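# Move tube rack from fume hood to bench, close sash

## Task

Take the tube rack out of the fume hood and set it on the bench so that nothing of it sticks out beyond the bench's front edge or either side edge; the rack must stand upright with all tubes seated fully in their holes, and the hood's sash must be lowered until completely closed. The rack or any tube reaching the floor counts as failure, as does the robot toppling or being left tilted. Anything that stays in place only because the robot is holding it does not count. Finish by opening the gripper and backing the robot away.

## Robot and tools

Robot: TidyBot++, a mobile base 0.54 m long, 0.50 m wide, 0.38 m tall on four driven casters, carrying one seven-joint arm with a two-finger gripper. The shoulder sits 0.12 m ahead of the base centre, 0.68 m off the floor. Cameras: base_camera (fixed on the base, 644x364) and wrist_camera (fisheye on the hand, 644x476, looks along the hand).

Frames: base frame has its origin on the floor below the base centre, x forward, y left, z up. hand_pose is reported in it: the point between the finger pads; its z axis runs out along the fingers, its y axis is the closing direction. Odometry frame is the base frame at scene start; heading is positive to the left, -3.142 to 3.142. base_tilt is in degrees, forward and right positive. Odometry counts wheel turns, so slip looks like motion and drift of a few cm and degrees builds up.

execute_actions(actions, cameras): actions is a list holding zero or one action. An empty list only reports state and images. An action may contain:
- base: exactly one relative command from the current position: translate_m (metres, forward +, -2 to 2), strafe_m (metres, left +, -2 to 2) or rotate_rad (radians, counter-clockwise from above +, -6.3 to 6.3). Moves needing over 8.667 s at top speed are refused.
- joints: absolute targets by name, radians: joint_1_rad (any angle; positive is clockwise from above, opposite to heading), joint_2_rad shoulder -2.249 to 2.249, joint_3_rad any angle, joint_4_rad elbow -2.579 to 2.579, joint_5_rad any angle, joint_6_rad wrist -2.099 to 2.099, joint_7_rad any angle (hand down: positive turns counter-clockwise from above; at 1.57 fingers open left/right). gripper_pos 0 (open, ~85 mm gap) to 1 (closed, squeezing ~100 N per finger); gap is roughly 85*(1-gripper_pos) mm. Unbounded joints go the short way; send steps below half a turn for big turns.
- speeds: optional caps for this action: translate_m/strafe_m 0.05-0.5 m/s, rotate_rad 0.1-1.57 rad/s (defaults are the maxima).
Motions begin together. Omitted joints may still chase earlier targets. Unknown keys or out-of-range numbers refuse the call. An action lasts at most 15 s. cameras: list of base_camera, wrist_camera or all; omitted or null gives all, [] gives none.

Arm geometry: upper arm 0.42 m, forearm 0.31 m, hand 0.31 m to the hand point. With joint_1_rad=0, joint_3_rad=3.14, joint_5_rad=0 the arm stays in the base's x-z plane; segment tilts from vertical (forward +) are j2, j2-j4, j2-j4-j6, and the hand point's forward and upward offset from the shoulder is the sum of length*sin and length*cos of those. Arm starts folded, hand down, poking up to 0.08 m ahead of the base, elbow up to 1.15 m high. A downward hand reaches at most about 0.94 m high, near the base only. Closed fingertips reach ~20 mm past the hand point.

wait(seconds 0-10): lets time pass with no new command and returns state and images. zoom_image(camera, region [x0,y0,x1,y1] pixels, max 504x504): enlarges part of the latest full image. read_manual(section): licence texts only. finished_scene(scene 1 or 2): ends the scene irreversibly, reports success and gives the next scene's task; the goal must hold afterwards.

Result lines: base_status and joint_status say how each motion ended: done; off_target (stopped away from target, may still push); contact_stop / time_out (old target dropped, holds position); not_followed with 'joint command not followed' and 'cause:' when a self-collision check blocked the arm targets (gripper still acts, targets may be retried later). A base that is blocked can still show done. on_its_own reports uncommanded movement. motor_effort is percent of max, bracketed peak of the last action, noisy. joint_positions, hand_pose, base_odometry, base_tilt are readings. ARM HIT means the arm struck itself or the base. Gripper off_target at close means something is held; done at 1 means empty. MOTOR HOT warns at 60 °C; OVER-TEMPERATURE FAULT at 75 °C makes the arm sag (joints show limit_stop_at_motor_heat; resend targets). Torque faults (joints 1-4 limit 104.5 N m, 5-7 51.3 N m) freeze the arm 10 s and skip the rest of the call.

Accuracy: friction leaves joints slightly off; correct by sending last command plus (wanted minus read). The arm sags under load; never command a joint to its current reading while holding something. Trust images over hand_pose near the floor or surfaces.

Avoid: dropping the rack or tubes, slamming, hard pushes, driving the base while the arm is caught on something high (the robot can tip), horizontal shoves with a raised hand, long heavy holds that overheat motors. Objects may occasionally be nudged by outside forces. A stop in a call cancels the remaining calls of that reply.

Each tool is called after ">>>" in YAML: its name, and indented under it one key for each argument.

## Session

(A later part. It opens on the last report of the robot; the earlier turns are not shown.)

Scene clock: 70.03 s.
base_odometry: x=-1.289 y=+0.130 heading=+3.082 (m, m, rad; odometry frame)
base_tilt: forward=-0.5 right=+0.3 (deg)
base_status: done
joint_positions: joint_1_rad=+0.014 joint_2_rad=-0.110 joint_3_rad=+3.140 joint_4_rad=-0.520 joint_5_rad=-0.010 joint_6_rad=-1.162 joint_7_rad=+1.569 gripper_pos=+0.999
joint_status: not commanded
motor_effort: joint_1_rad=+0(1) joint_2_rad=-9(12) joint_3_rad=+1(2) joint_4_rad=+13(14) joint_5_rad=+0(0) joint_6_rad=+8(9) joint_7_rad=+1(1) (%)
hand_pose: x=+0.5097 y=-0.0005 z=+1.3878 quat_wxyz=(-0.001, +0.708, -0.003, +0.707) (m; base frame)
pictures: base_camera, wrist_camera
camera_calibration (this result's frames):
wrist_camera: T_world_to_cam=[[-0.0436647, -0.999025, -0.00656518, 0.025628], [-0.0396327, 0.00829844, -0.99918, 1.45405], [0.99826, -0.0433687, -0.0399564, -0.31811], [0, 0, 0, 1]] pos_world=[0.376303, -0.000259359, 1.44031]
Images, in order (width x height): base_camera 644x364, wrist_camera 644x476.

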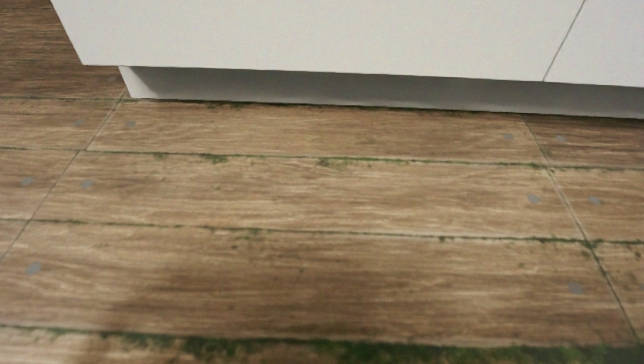

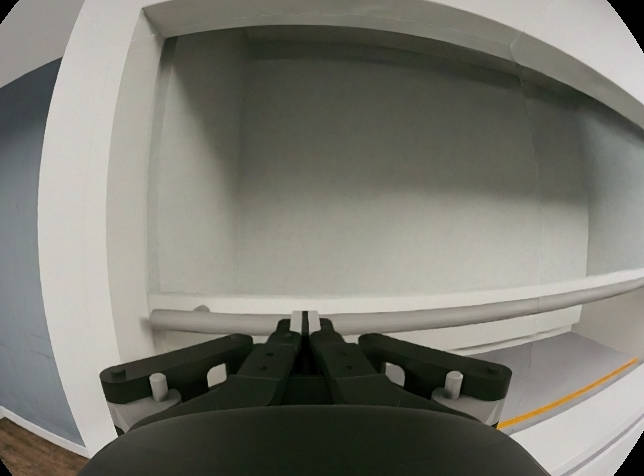

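>>> execute_actions:
  actions:
    - {"base": {"translate_m": 0.183}, "speeds": {"translate_m": 0.25}}

Scene clock: 71.93 s.
base_odometry: x=-1.472 y=+0.141 heading=+3.081 (m, m, rad; odometry frame)
base_tilt: forward=-0.5 right=+0.3 (deg)
base_status: done
joint_positions: joint_1_rad=+0.014 joint_2_rad=-0.111 joint_3_rad=+3.140 joint_4_rad=-0.520 joint_5_rad=-0.010 joint_6_rad=-1.162 joint_7_rad=+1.569 gripper_pos=+0.999
joint_status: not commanded
motor_effort: joint_1_rad=+1(0) joint_2_rad=-9(13) joint_3_rad=+1(2) joint_4_rad=+13(14) joint_5_rad=+0(0) joint_6_rad=+9(9) joint_7_rad=+1(1) (%)
hand_pose: x=+0.5084 y=-0.0004 z=+1.3885 quat_wxyz=(-0.001, +0.707, -0.003, +0.707) (m; base frame)
pictures: base_camera, wrist_camera
camera_calibration (this result's frames):
wrist_camera: T_world_to_cam=[[-0.0436528, -0.999025, -0.0066071, 0.0256489], [-0.038087, 0.00827275, -0.99924, 1.45395], [0.99832, -0.043368, -0.038411, -0.319041], [0, 0, 0, 1]] pos_world=[0.375001, -0.000240414, 1.44076]
Images, in order (width x height): base_camera 644x364, wrist_camera 644x476.

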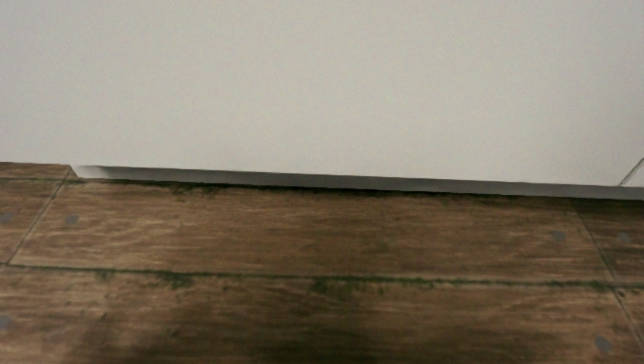

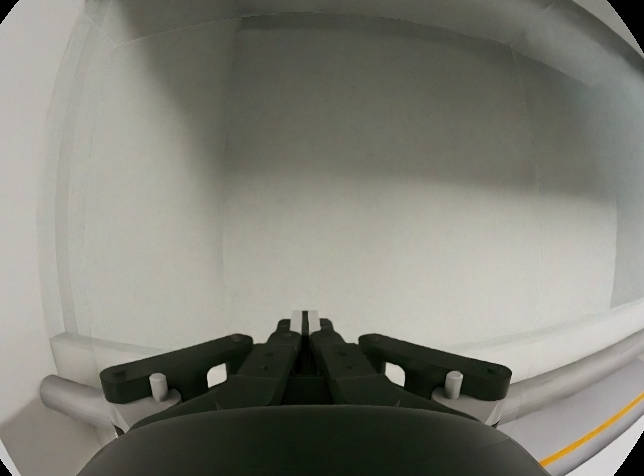

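>>> execute_actions:
  actions:
    - {"base": {"translate_m": 0.012}, "speeds": {"translate_m": 0.1}}
  cameras: []

>>> execute_actions:
  actions:
    - {"joints": {"joint_2_rad": -0.105, "joint_4_rad": -0.66, "joint_6_rad": -1.49}}
  cameras: ["wrist_camera"]

Scene clock: 73.20 s.
base_odometry: x=-1.484 y=+0.142 heading=+3.081 (m, m, rad; odometry frame)
base_tilt: forward=-0.5 right=+0.3 (deg)
base_status: done
joint_positions: joint_1_rad=+0.014 joint_2_rad=-0.109 joint_3_rad=+3.140 joint_4_rad=-0.520 joint_5_rad=-0.010 joint_6_rad=-1.162 joint_7_rad=+1.569 gripper_pos=+0.999
joint_status: not commanded
motor_effort: joint_1_rad=+0(0) joint_2_rad=-7(12) joint_3_rad=+1(2) joint_4_rad=+13(14) joint_5_rad=+0(0) joint_6_rad=+8(8) joint_7_rad=+1(0) (%)
hand_pose: x=+0.5103 y=-0.0005 z=+1.3874 quat_wxyz=(-0.001, +0.708, -0.003, +0.706) (m; base frame)
pictures: none
No camera images: the call's "cameras" was empty. Leave "cameras" out to get every camera's image.

Scene clock: 74.93 s.
base_odometry: x=-1.484 y=+0.142 heading=+3.081 (m, m, rad; odometry frame)
base_tilt: forward=-0.5 right=+0.3 (deg)
base_status: not commanded
joint_positions: joint_1_rad=+0.014 joint_2_rad=-0.130 joint_3_rad=+3.140 joint_4_rad=-0.562 joint_5_rad=-0.010 joint_6_rad=-1.330 joint_7_rad=+1.569 gripper_pos=+0.999
joint_status: joint_4_rad off_target (ended at -0.562, target -0.660); joint_6_rad off_target (ended at -1.330, target -1.490); the others done
motor_effort: joint_1_rad=+1(0) joint_2_rad=+0(10) joint_3_rad=+1(0) joint_4_rad=-3(13) joint_5_rad=+0(0) joint_6_rad=-10(19) joint_7_rad=+1(2) (%)
hand_pose: x=+0.5017 y=-0.0002 z=+1.3253 quat_wxyz=(-0.001, +0.771, -0.003, +0.636) (m; base frame)
pictures: wrist_camera
camera_calibration (this result's frames):
wrist_camera: T_world_to_cam=[[-0.0435333, -0.999052, 0.000975815, 0.0150901], [-0.227396, 0.00895759, -0.973761, 1.4518], [0.972829, -0.0426129, -0.227571, -0.0512414], [0, 0, 0, 1]] pos_world=[0.380639, -0.000112327, 1.40203]
Images, in order (width x height): wrist_camera 644x476.

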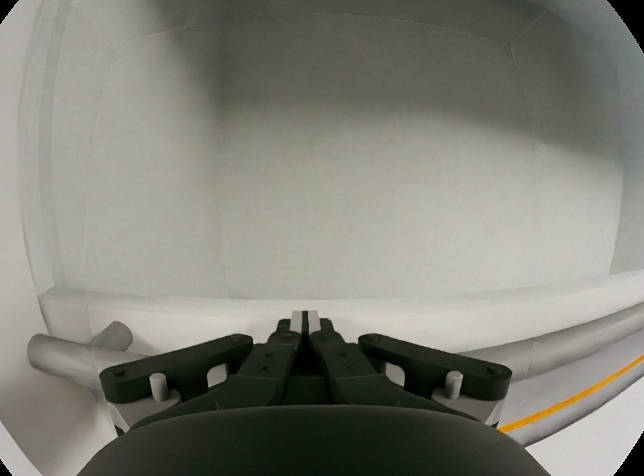

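>>> execute_actions:
  actions: []

Scene clock: 75.57 s.
base_odometry: x=-1.484 y=+0.142 heading=+3.081 (m, m, rad; odometry frame)
base_tilt: forward=-0.5 right=+0.3 (deg)
base_status: not commanded
joint_positions: joint_1_rad=+0.014 joint_2_rad=-0.130 joint_3_rad=+3.140 joint_4_rad=-0.562 joint_5_rad=-0.010 joint_6_rad=-1.330 joint_7_rad=+1.569 gripper_pos=+0.999
joint_status: joint_4_rad off_target (ended at -0.562, target -0.660); joint_6_rad off_target (ended at -1.330, target -1.490); the others done
motor_effort: joint_1_rad=+0(0) joint_2_rad=+0(10) joint_3_rad=+1(0) joint_4_rad=-3(13) joint_5_rad=+0(0) joint_6_rad=-10(19) joint_7_rad=+1(2) (%)
hand_pose: x=+0.5017 y=-0.0002 z=+1.3253 quat_wxyz=(-0.001, +0.771, -0.003, +0.636) (m; base frame)
pictures: base_camera, wrist_camera
camera_calibration (this result's frames):
wrist_camera: T_world_to_cam=[[-0.0435333, -0.999052, 0.000975848, 0.0150901], [-0.227396, 0.00895756, -0.973761, 1.4518], [0.972829, -0.0426129, -0.22757, -0.0512415], [0, 0, 0, 1]] pos_world=[0.380639, -0.000112333, 1.40203]
Images, in order (width x height): base_camera 644x364, wrist_camera 644x476.

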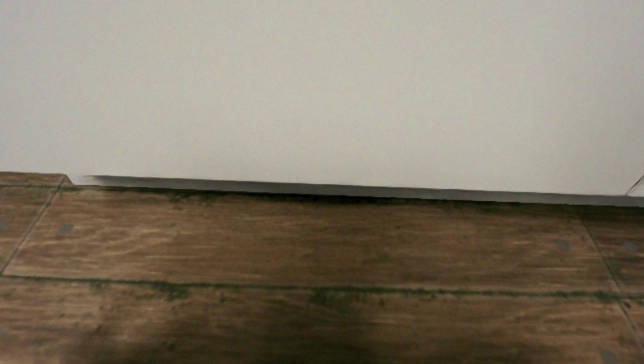

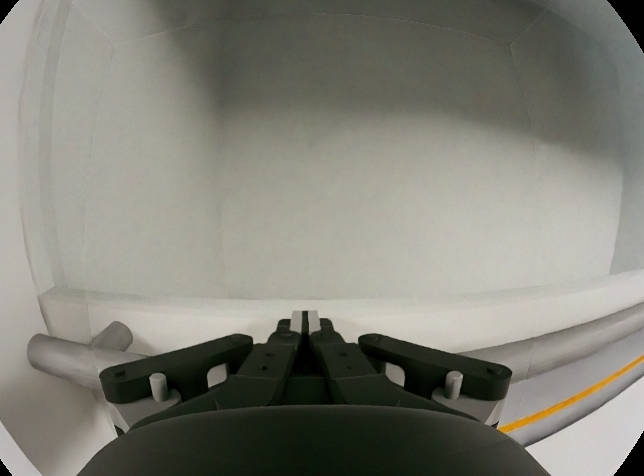

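>>> execute_actions:
  actions:
    - {"joints": {"joint_2_rad": -0.19, "joint_4_rad": -0.88, "joint_6_rad": -1.42}}
  cameras: []

>>> execute_actions:
  actions:
    - {"joints": {"joint_2_rad": -0.225, "joint_4_rad": -1.015, "joint_6_rad": -1.385}}
  cameras: ["wrist_camera"]

Scene clock: 77.40 s.
base_odometry: x=-1.484 y=+0.142 heading=+3.081 (m, m, rad; odometry frame)
base_tilt: forward=-0.5 right=+0.3 (deg)
base_status: not commanded
joint_positions: joint_1_rad=+0.014 joint_2_rad=-0.208 joint_3_rad=+3.140 joint_4_rad=-0.798 joint_5_rad=-0.010 joint_6_rad=-1.292 joint_7_rad=+1.569 gripper_pos=+0.999
joint_status: joint_4_rad off_target (ended at -0.798, target -0.880); joint_6_rad off_target (ended at -1.292, target -1.420); the others done
motor_effort: joint_1_rad=+0(0) joint_2_rad=-1(1) joint_3_rad=+1(1) joint_4_rad=+2(10) joint_5_rad=+0(0) joint_6_rad=-6(23) joint_7_rad=+0(1) (%)
hand_pose: x=+0.5032 y=-0.0002 z=+1.2598 quat_wxyz=(-0.001, +0.808, -0.004, +0.589) (m; base frame)
pictures: none
No camera images: the call's "cameras" was empty. Leave "cameras" out to get every camera's image.

Scene clock: 78.87 s.
base_odometry: x=-1.484 y=+0.142 heading=+3.081 (m, m, rad; odometry frame)
base_tilt: forward=-0.5 right=+0.3 (deg)
base_status: not commanded
joint_positions: joint_1_rad=+0.014 joint_2_rad=-0.248 joint_3_rad=+3.140 joint_4_rad=-0.907 joint_5_rad=-0.010 joint_6_rad=-1.236 joint_7_rad=+1.569 gripper_pos=+0.999
joint_status: joint_4_rad off_target (ended at -0.907, target -1.015); joint_6_rad off_target (ended at -1.236, target -1.385); the others done
motor_effort: joint_1_rad=+0(0) joint_2_rad=+1(2) joint_3_rad=+1(1) joint_4_rad=-2(8) joint_5_rad=+0(0) joint_6_rad=-10(20) joint_7_rad=+0(0) (%)
hand_pose: x=+0.5035 y=-0.0002 z=+1.2389 quat_wxyz=(-0.002, +0.812, -0.004, +0.584) (m; base frame)
pictures: wrist_camera
camera_calibration (this result's frames):
wrist_camera: T_world_to_cam=[[-0.0437544, -0.999032, 0.00451615, 0.0109509], [-0.354835, 0.0113146, -0.93486, 1.38402], [0.933905, -0.0425068, -0.354987, 0.104801], [0, 0, 0, 1]] pos_world=[0.393705, -0.000264546, 1.33102]
Images, in order (width x height): wrist_camera 644x476.

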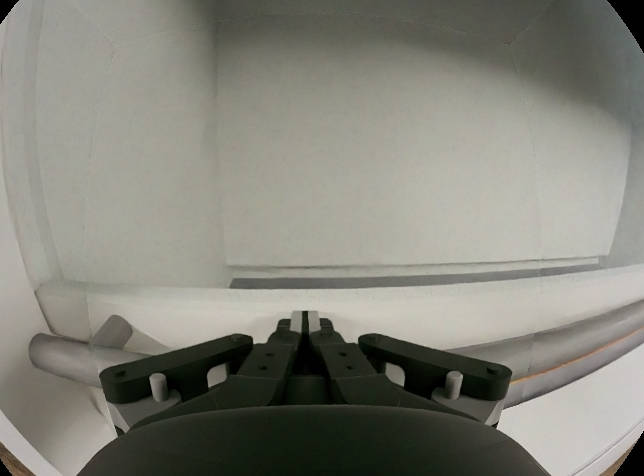

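>>> execute_actions:
  actions:
    - {"joints": {"joint_2_rad": -0.31, "joint_4_rad": -1.27, "joint_6_rad": -1.22}}
  cameras: []

>>> execute_actions:
  actions:
    - {"joints": {"joint_2_rad": -0.39, "joint_4_rad": -1.52, "joint_6_rad": -1.06}}
  cameras: ["wrist_camera"]

Scene clock: 80.77 s.
base_odometry: x=-1.484 y=+0.142 heading=+3.081 (m, m, rad; odometry frame)
base_tilt: forward=-0.5 right=+0.3 (deg)
base_status: not commanded
joint_positions: joint_1_rad=+0.014 joint_2_rad=-0.339 joint_3_rad=+3.140 joint_4_rad=-1.166 joint_5_rad=-0.010 joint_6_rad=-1.082 joint_7_rad=+1.569 gripper_pos=+0.999
joint_status: joint_4_rad off_target (ended at -1.166, target -1.270); joint_6_rad off_target (ended at -1.082, target -1.220); the others done
motor_effort: joint_1_rad=+1(0) joint_2_rad=+3(4) joint_3_rad=+1(1) joint_4_rad=+1(9) joint_5_rad=+0(0) joint_6_rad=-8(21) joint_7_rad=+1(1) (%)
hand_pose: x=+0.5041 y=-0.0004 z=+1.1881 quat_wxyz=(-0.002, +0.816, -0.005, +0.578) (m; base frame)
pictures: none
No camera images: the call's "cameras" was empty. Leave "cameras" out to get every camera's image.

Scene clock: 82.57 s.
base_odometry: x=-1.484 y=+0.142 heading=+3.081 (m, m, rad; odometry frame)
base_tilt: forward=-0.5 right=+0.3 (deg)
base_status: not commanded
joint_positions: joint_1_rad=+0.014 joint_2_rad=-0.419 joint_3_rad=+3.140 joint_4_rad=-1.403 joint_5_rad=-0.010 joint_6_rad=-0.913 joint_7_rad=+1.569 gripper_pos=+0.999
joint_status: joint_4_rad off_target (ended at -1.403, target -1.520); joint_6_rad off_target (ended at -0.913, target -1.060); the others done
motor_effort: joint_1_rad=+0(1) joint_2_rad=+5(5) joint_3_rad=+0(0) joint_4_rad=+0(10) joint_5_rad=-1(1) joint_6_rad=-9(21) joint_7_rad=+1(1) (%)
hand_pose: x=+0.5043 y=-0.0006 z=+1.1409 quat_wxyz=(-0.002, +0.812, -0.006, +0.583) (m; base frame)
pictures: wrist_camera
camera_calibration (this result's frames):
wrist_camera: T_world_to_cam=[[-0.0462773, -0.998925, 0.00257149, 0.014472], [-0.355267, 0.0140524, -0.934659, 1.29266], [0.933619, -0.0441671, -0.355535, 0.0699768], [0, 0, 0, 1]] pos_world=[0.394577, -0.000617918, 1.23304]
Images, in order (width x height): wrist_camera 644x476.

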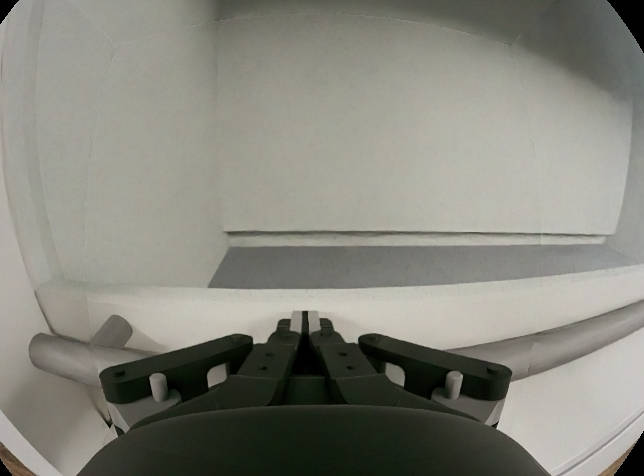

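>>> execute_actions:
  actions:
    - {"joints": {"joint_2_rad": -0.465, "joint_4_rad": -1.77, "joint_6_rad": -0.89}}
  cameras: []

>>> execute_actions:
  actions:
    - {"joints": {"joint_2_rad": -0.51, "joint_4_rad": -1.955, "joint_6_rad": -0.75}}
  cameras: ["wrist_camera"]

Scene clock: 84.67 s.
base_odometry: x=-1.484 y=+0.142 heading=+3.081 (m, m, rad; odometry frame)
base_tilt: forward=-0.5 right=+0.3 (deg)
base_status: not commanded
joint_positions: joint_1_rad=+0.014 joint_2_rad=-0.489 joint_3_rad=+3.140 joint_4_rad=-1.650 joint_5_rad=-0.010 joint_6_rad=-0.736 joint_7_rad=+1.569 gripper_pos=+0.999
joint_status: joint_4_rad off_target (ended at -1.650, target -1.770); joint_6_rad off_target (ended at -0.736, target -0.890); the others done
motor_effort: joint_1_rad=+0(1) joint_2_rad=+3(5) joint_3_rad=+0(1) joint_4_rad=+1(13) joint_5_rad=-1(1) joint_6_rad=-10(22) joint_7_rad=+1(1) (%)
hand_pose: x=+0.5046 y=-0.0011 z=+1.0786 quat_wxyz=(-0.001, +0.813, -0.007, +0.583) (m; base frame)
pictures: none
No camera images: the call's "cameras" was empty. Leave "cameras" out to get every camera's image.

Scene clock: 86.53 s.
base_odometry: x=-1.484 y=+0.142 heading=+3.081 (m, m, rad; odometry frame)
base_tilt: forward=-0.5 right=+0.3 (deg)
base_status: not commanded
joint_positions: joint_1_rad=+0.014 joint_2_rad=-0.530 joint_3_rad=+3.140 joint_4_rad=-1.810 joint_5_rad=-0.010 joint_6_rad=-0.596 joint_7_rad=+1.569 gripper_pos=+0.999
joint_status: joint_4_rad off_target (ended at -1.810, target -1.955); joint_6_rad off_target (ended at -0.596, target -0.750); the others done
motor_effort: joint_1_rad=+0(1) joint_2_rad=-1(6) joint_3_rad=-1(1) joint_4_rad=-2(11) joint_5_rad=-1(1) joint_6_rad=-14(20) joint_7_rad=+1(1) (%)
hand_pose: x=+0.5043 y=-0.0014 z=+1.0413 quat_wxyz=(-0.001, +0.806, -0.007, +0.591) (m; base frame)
pictures: wrist_camera
camera_calibration (this result's frames):
wrist_camera: T_world_to_cam=[[-0.0493145, -0.998783, 0.000684876, 0.0174463], [-0.33682, 0.0159848, -0.941434, 1.19733], [0.940277, -0.046657, -0.337198, 0.0120484], [0, 0, 0, 1]] pos_world=[0.392816, -0.00115186, 1.13126]
Images, in order (width x height): wrist_camera 644x476.

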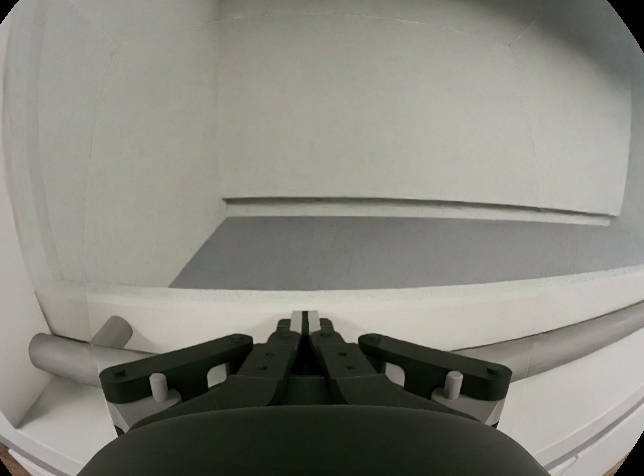

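>>> execute_actions:
  actions:
    - {"joints": {"joint_2_rad": -0.525, "joint_4_rad": -2.05, "joint_6_rad": -0.69}}
  cameras: []

>>> execute_actions:
  actions:
    - {"joints": {"joint_2_rad": -0.535, "joint_4_rad": -2.12, "joint_6_rad": -0.68}}
  cameras: ["wrist_camera"]

Scene clock: 88.33 s.
base_odometry: x=-1.484 y=+0.142 heading=+3.081 (m, m, rad; odometry frame)
base_tilt: forward=-0.5 right=+0.3 (deg)
base_status: not commanded
joint_positions: joint_1_rad=+0.014 joint_2_rad=-0.544 joint_3_rad=+3.140 joint_4_rad=-1.888 joint_5_rad=-0.010 joint_6_rad=-0.536 joint_7_rad=+1.569 gripper_pos=+0.999
joint_status: joint_4_rad off_target (ended at -1.888, target -2.050); joint_6_rad off_target (ended at -0.536, target -0.690); the others done
motor_effort: joint_1_rad=-1(1) joint_2_rad=-1(4) joint_3_rad=+0(1) joint_4_rad=-5(10) joint_5_rad=-1(1) joint_6_rad=-17(21) joint_7_rad=+1(1) (%)
hand_pose: x=+0.5039 y=-0.0016 z=+1.0177 quat_wxyz=(-0.001, +0.808, -0.007, +0.590) (m; base frame)
pictures: none
No camera images: the call's "cameras" was empty. Leave "cameras" out to get every camera's image.

Scene clock: 89.13 s.
base_odometry: x=-1.484 y=+0.142 heading=+3.081 (m, m, rad; odometry frame)
base_tilt: forward=-0.5 right=+0.3 (deg)
base_status: not commanded
joint_positions: joint_1_rad=+0.014 joint_2_rad=-0.551 joint_3_rad=+3.140 joint_4_rad=-1.911 joint_5_rad=-0.010 joint_6_rad=-0.509 joint_7_rad=+1.569 gripper_pos=+0.999
joint_status: joint_4_rad off_target (ended at -1.911, target -2.120); joint_6_rad off_target (ended at -0.509, target -0.680); the others done
motor_effort: joint_1_rad=-1(0) joint_2_rad=+3(4) joint_3_rad=-1(1) joint_4_rad=-14(15) joint_5_rad=-1(1) joint_6_rad=-23(24) joint_7_rad=+1(1) (%)
hand_pose: x=+0.5038 y=-0.0017 z=+1.0146 quat_wxyz=(-0.001, +0.804, -0.008, +0.594) (m; base frame)
pictures: wrist_camera
camera_calibration (this result's frames):
wrist_camera: T_world_to_cam=[[-0.0501982, -0.998739, 0.000224869, 0.0180984], [-0.329937, 0.0163706, -0.943861, 1.17105], [0.942667, -0.0474543, -0.330343, -0.00460883], [0, 0, 0, 1]] pos_world=[0.391627, -0.00131401, 1.10379]
Images, in order (width x height): wrist_camera 644x476.

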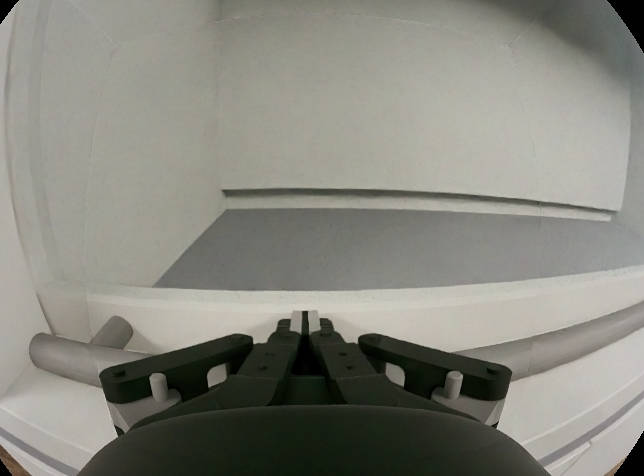

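>>> execute_actions:
  actions:
    - {"joints": {"joint_4_rad": -2.17, "joint_6_rad": -0.70}}
  cameras: []

Scene clock: 90.03 s.
base_odometry: x=-1.484 y=+0.142 heading=+3.081 (m, m, rad; odometry frame)
base_tilt: forward=-0.5 right=+0.3 (deg)
base_status: not commanded
joint_positions: joint_1_rad=+0.014 joint_2_rad=-0.555 joint_3_rad=+3.140 joint_4_rad=-1.923 joint_5_rad=-0.010 joint_6_rad=-0.491 joint_7_rad=+1.569 gripper_pos=+0.999
joint_status: joint_4_rad off_target (ended at -1.923, target -2.170); joint_6_rad off_target (ended at -0.491, target -0.700)
motor_effort: joint_1_rad=+0(1) joint_2_rad=+6(6) joint_3_rad=-1(1) joint_4_rad=-22(22) joint_5_rad=-1(1) joint_6_rad=-29(28) joint_7_rad=+1(1) (%)
hand_pose: x=+0.5036 y=-0.0017 z=+1.0144 quat_wxyz=(-0.001, +0.801, -0.008, +0.598) (m; base frame)
pictures: none
No camera images: the call's "cameras" was empty. Leave "cameras" out to get every camera's image.

Closed. Release and back off.

>>> execute_actions:
  actions:
    - {"joints": {"joint_2_rad": -0.566, "joint_4_rad": -1.87, "joint_6_rad": -0.45}}
  cameras: []

>>> execute_actions:
  actions:
    - {"base": {"translate_m": -0.4}}

Scene clock: 91.70 s.
base_odometry: x=-1.484 y=+0.142 heading=+3.081 (m, m, rad; odometry frame)
base_tilt: forward=-0.5 right=+0.3 (deg)
base_status: not commanded
joint_positions: joint_1_rad=+0.014 joint_2_rad=-0.555 joint_3_rad=+3.140 joint_4_rad=-1.887 joint_5_rad=-0.010 joint_6_rad=-0.484 joint_7_rad=+1.569 gripper_pos=+0.999
joint_status: all done
motor_effort: joint_1_rad=+0(1) joint_2_rad=-1(5) joint_3_rad=+2(1) joint_4_rad=+23(25) joint_5_rad=+0(1) joint_6_rad=+8(28) joint_7_rad=+1(1) (%)
hand_pose: x=+0.5046 y=-0.0017 z=+1.0385 quat_wxyz=(-0.001, +0.788, -0.007, +0.616) (m; base frame)
pictures: none
No camera images: the call's "cameras" was empty. Leave "cameras" out to get every camera's image.

Scene clock: 93.93 s.
base_odometry: x=-1.084 y=+0.117 heading=+3.080 (m, m, rad; odometry frame)
base_tilt: forward=-0.6 right=+0.3 (deg)
base_status: done
joint_positions: joint_1_rad=+0.014 joint_2_rad=-0.567 joint_3_rad=+3.140 joint_4_rad=-1.882 joint_5_rad=-0.010 joint_6_rad=-0.482 joint_7_rad=+1.569 gripper_pos=+0.999
joint_status: not commanded
motor_effort: joint_1_rad=-1(1) joint_2_rad=-3(7) joint_3_rad=+2(3) joint_4_rad=+23(24) joint_5_rad=+0(0) joint_6_rad=+8(9) joint_7_rad=+1(1) (%)
hand_pose: x=+0.5005 y=-0.0016 z=+1.0465 quat_wxyz=(-0.001, +0.782, -0.007, +0.623) (m; base frame)
pictures: base_camera, wrist_camera
camera_calibration (this result's frames):
wrist_camera: T_world_to_cam=[[-0.050164, -0.998738, -0.00253464, 0.0208506], [-0.261205, 0.015569, -0.965158, 1.18791], [0.963979, -0.0477541, -0.261656, -0.0734737], [0, 0, 0, 1]] pos_world=[0.382162, -0.00117904, 1.12735]
Images, in order (width x height): base_camera 644x364, wrist_camera 644x476.

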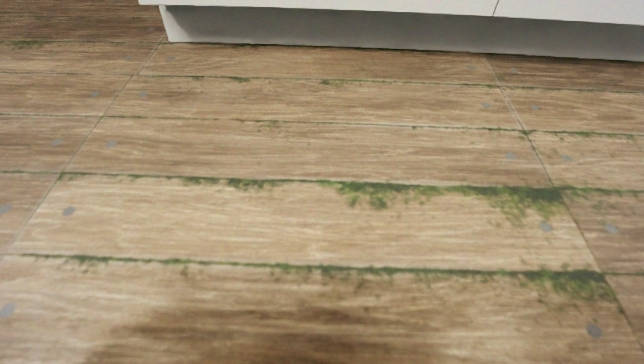

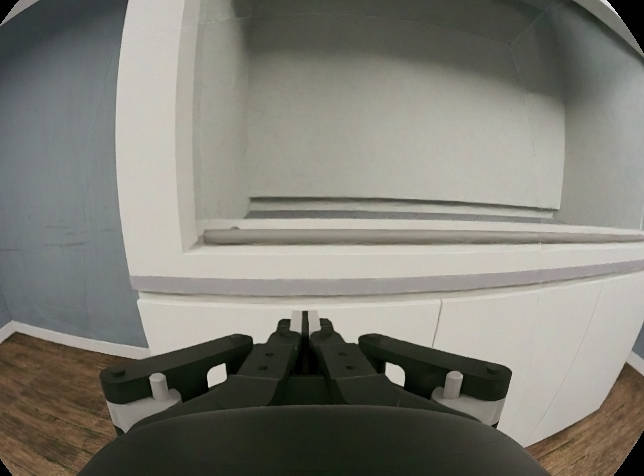

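>>> zoom_image:
  camera: "wrist_camera"
  region: [170, 200, 420, 290]

Region (170, 200, 420, 290) of wrist_camera's 644x476 image, scaled by 2.016; it fills the top 181 rows of this view, and the rest is white.

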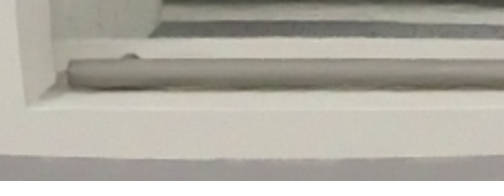

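>>> execute_actions:
  actions:
    - {"base": {"rotate_rad": 1.0}, "joints": {"joint_1_rad": -0.9}}
  cameras: ["wrist_camera"]

Scene clock: 96.43 s.
base_odometry: x=-1.084 y=+0.117 heading=-2.204 (m, m, rad; odometry frame)
base_tilt: forward=-0.6 right=+0.3 (deg)
base_status: done
joint_positions: joint_1_rad=-0.886 joint_2_rad=-0.567 joint_3_rad=+3.140 joint_4_rad=-1.882 joint_5_rad=-0.010 joint_6_rad=-0.482 joint_7_rad=+1.569 gripper_pos=+0.999
joint_status: all done
motor_effort: joint_1_rad=+0(1) joint_2_rad=-1(3) joint_3_rad=+2(3) joint_4_rad=+23(23) joint_5_rad=+0(0) joint_6_rad=+8(8) joint_7_rad=+1(1) (%)
hand_pose: x=+0.3575 y=+0.2977 z=+1.0466 quat_wxyz=(-0.272, +0.708, +0.334, +0.561) (m; base frame)
pictures: wrist_camera
camera_calibration (this result's frames):
wrist_camera: T_world_to_cam=[[0.750905, -0.660405, -0.00258181, -0.0744389], [-0.174457, -0.19459, -0.965246, 1.1777], [0.636951, 0.725258, -0.261331, -0.0349047], [0, 0, 0, 1]] pos_world=[0.283588, 0.205325, 1.12746]
Images, in order (width x height): wrist_camera 644x476.

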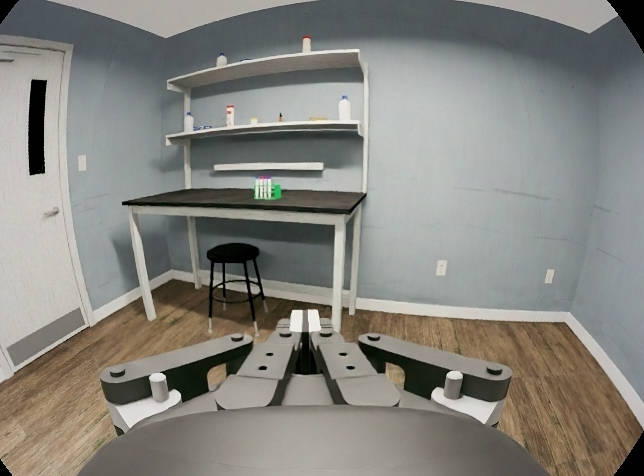

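>>> zoom_image:
  camera: "wrist_camera"
  region: [230, 165, 310, 215]

Region (230, 165, 310, 215) of wrist_camera's 644x476 image, scaled by 6.300; it fills the top 315 rows of this view, and the rest is white.

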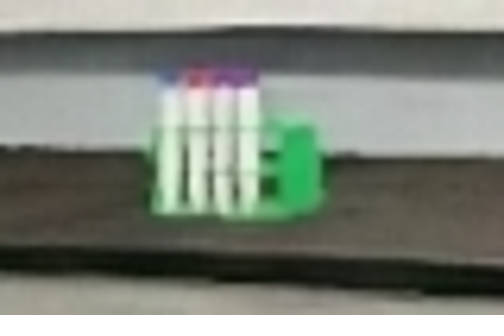

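>>> finished_scene:
  scene: 2

The scene is finished: the task was done.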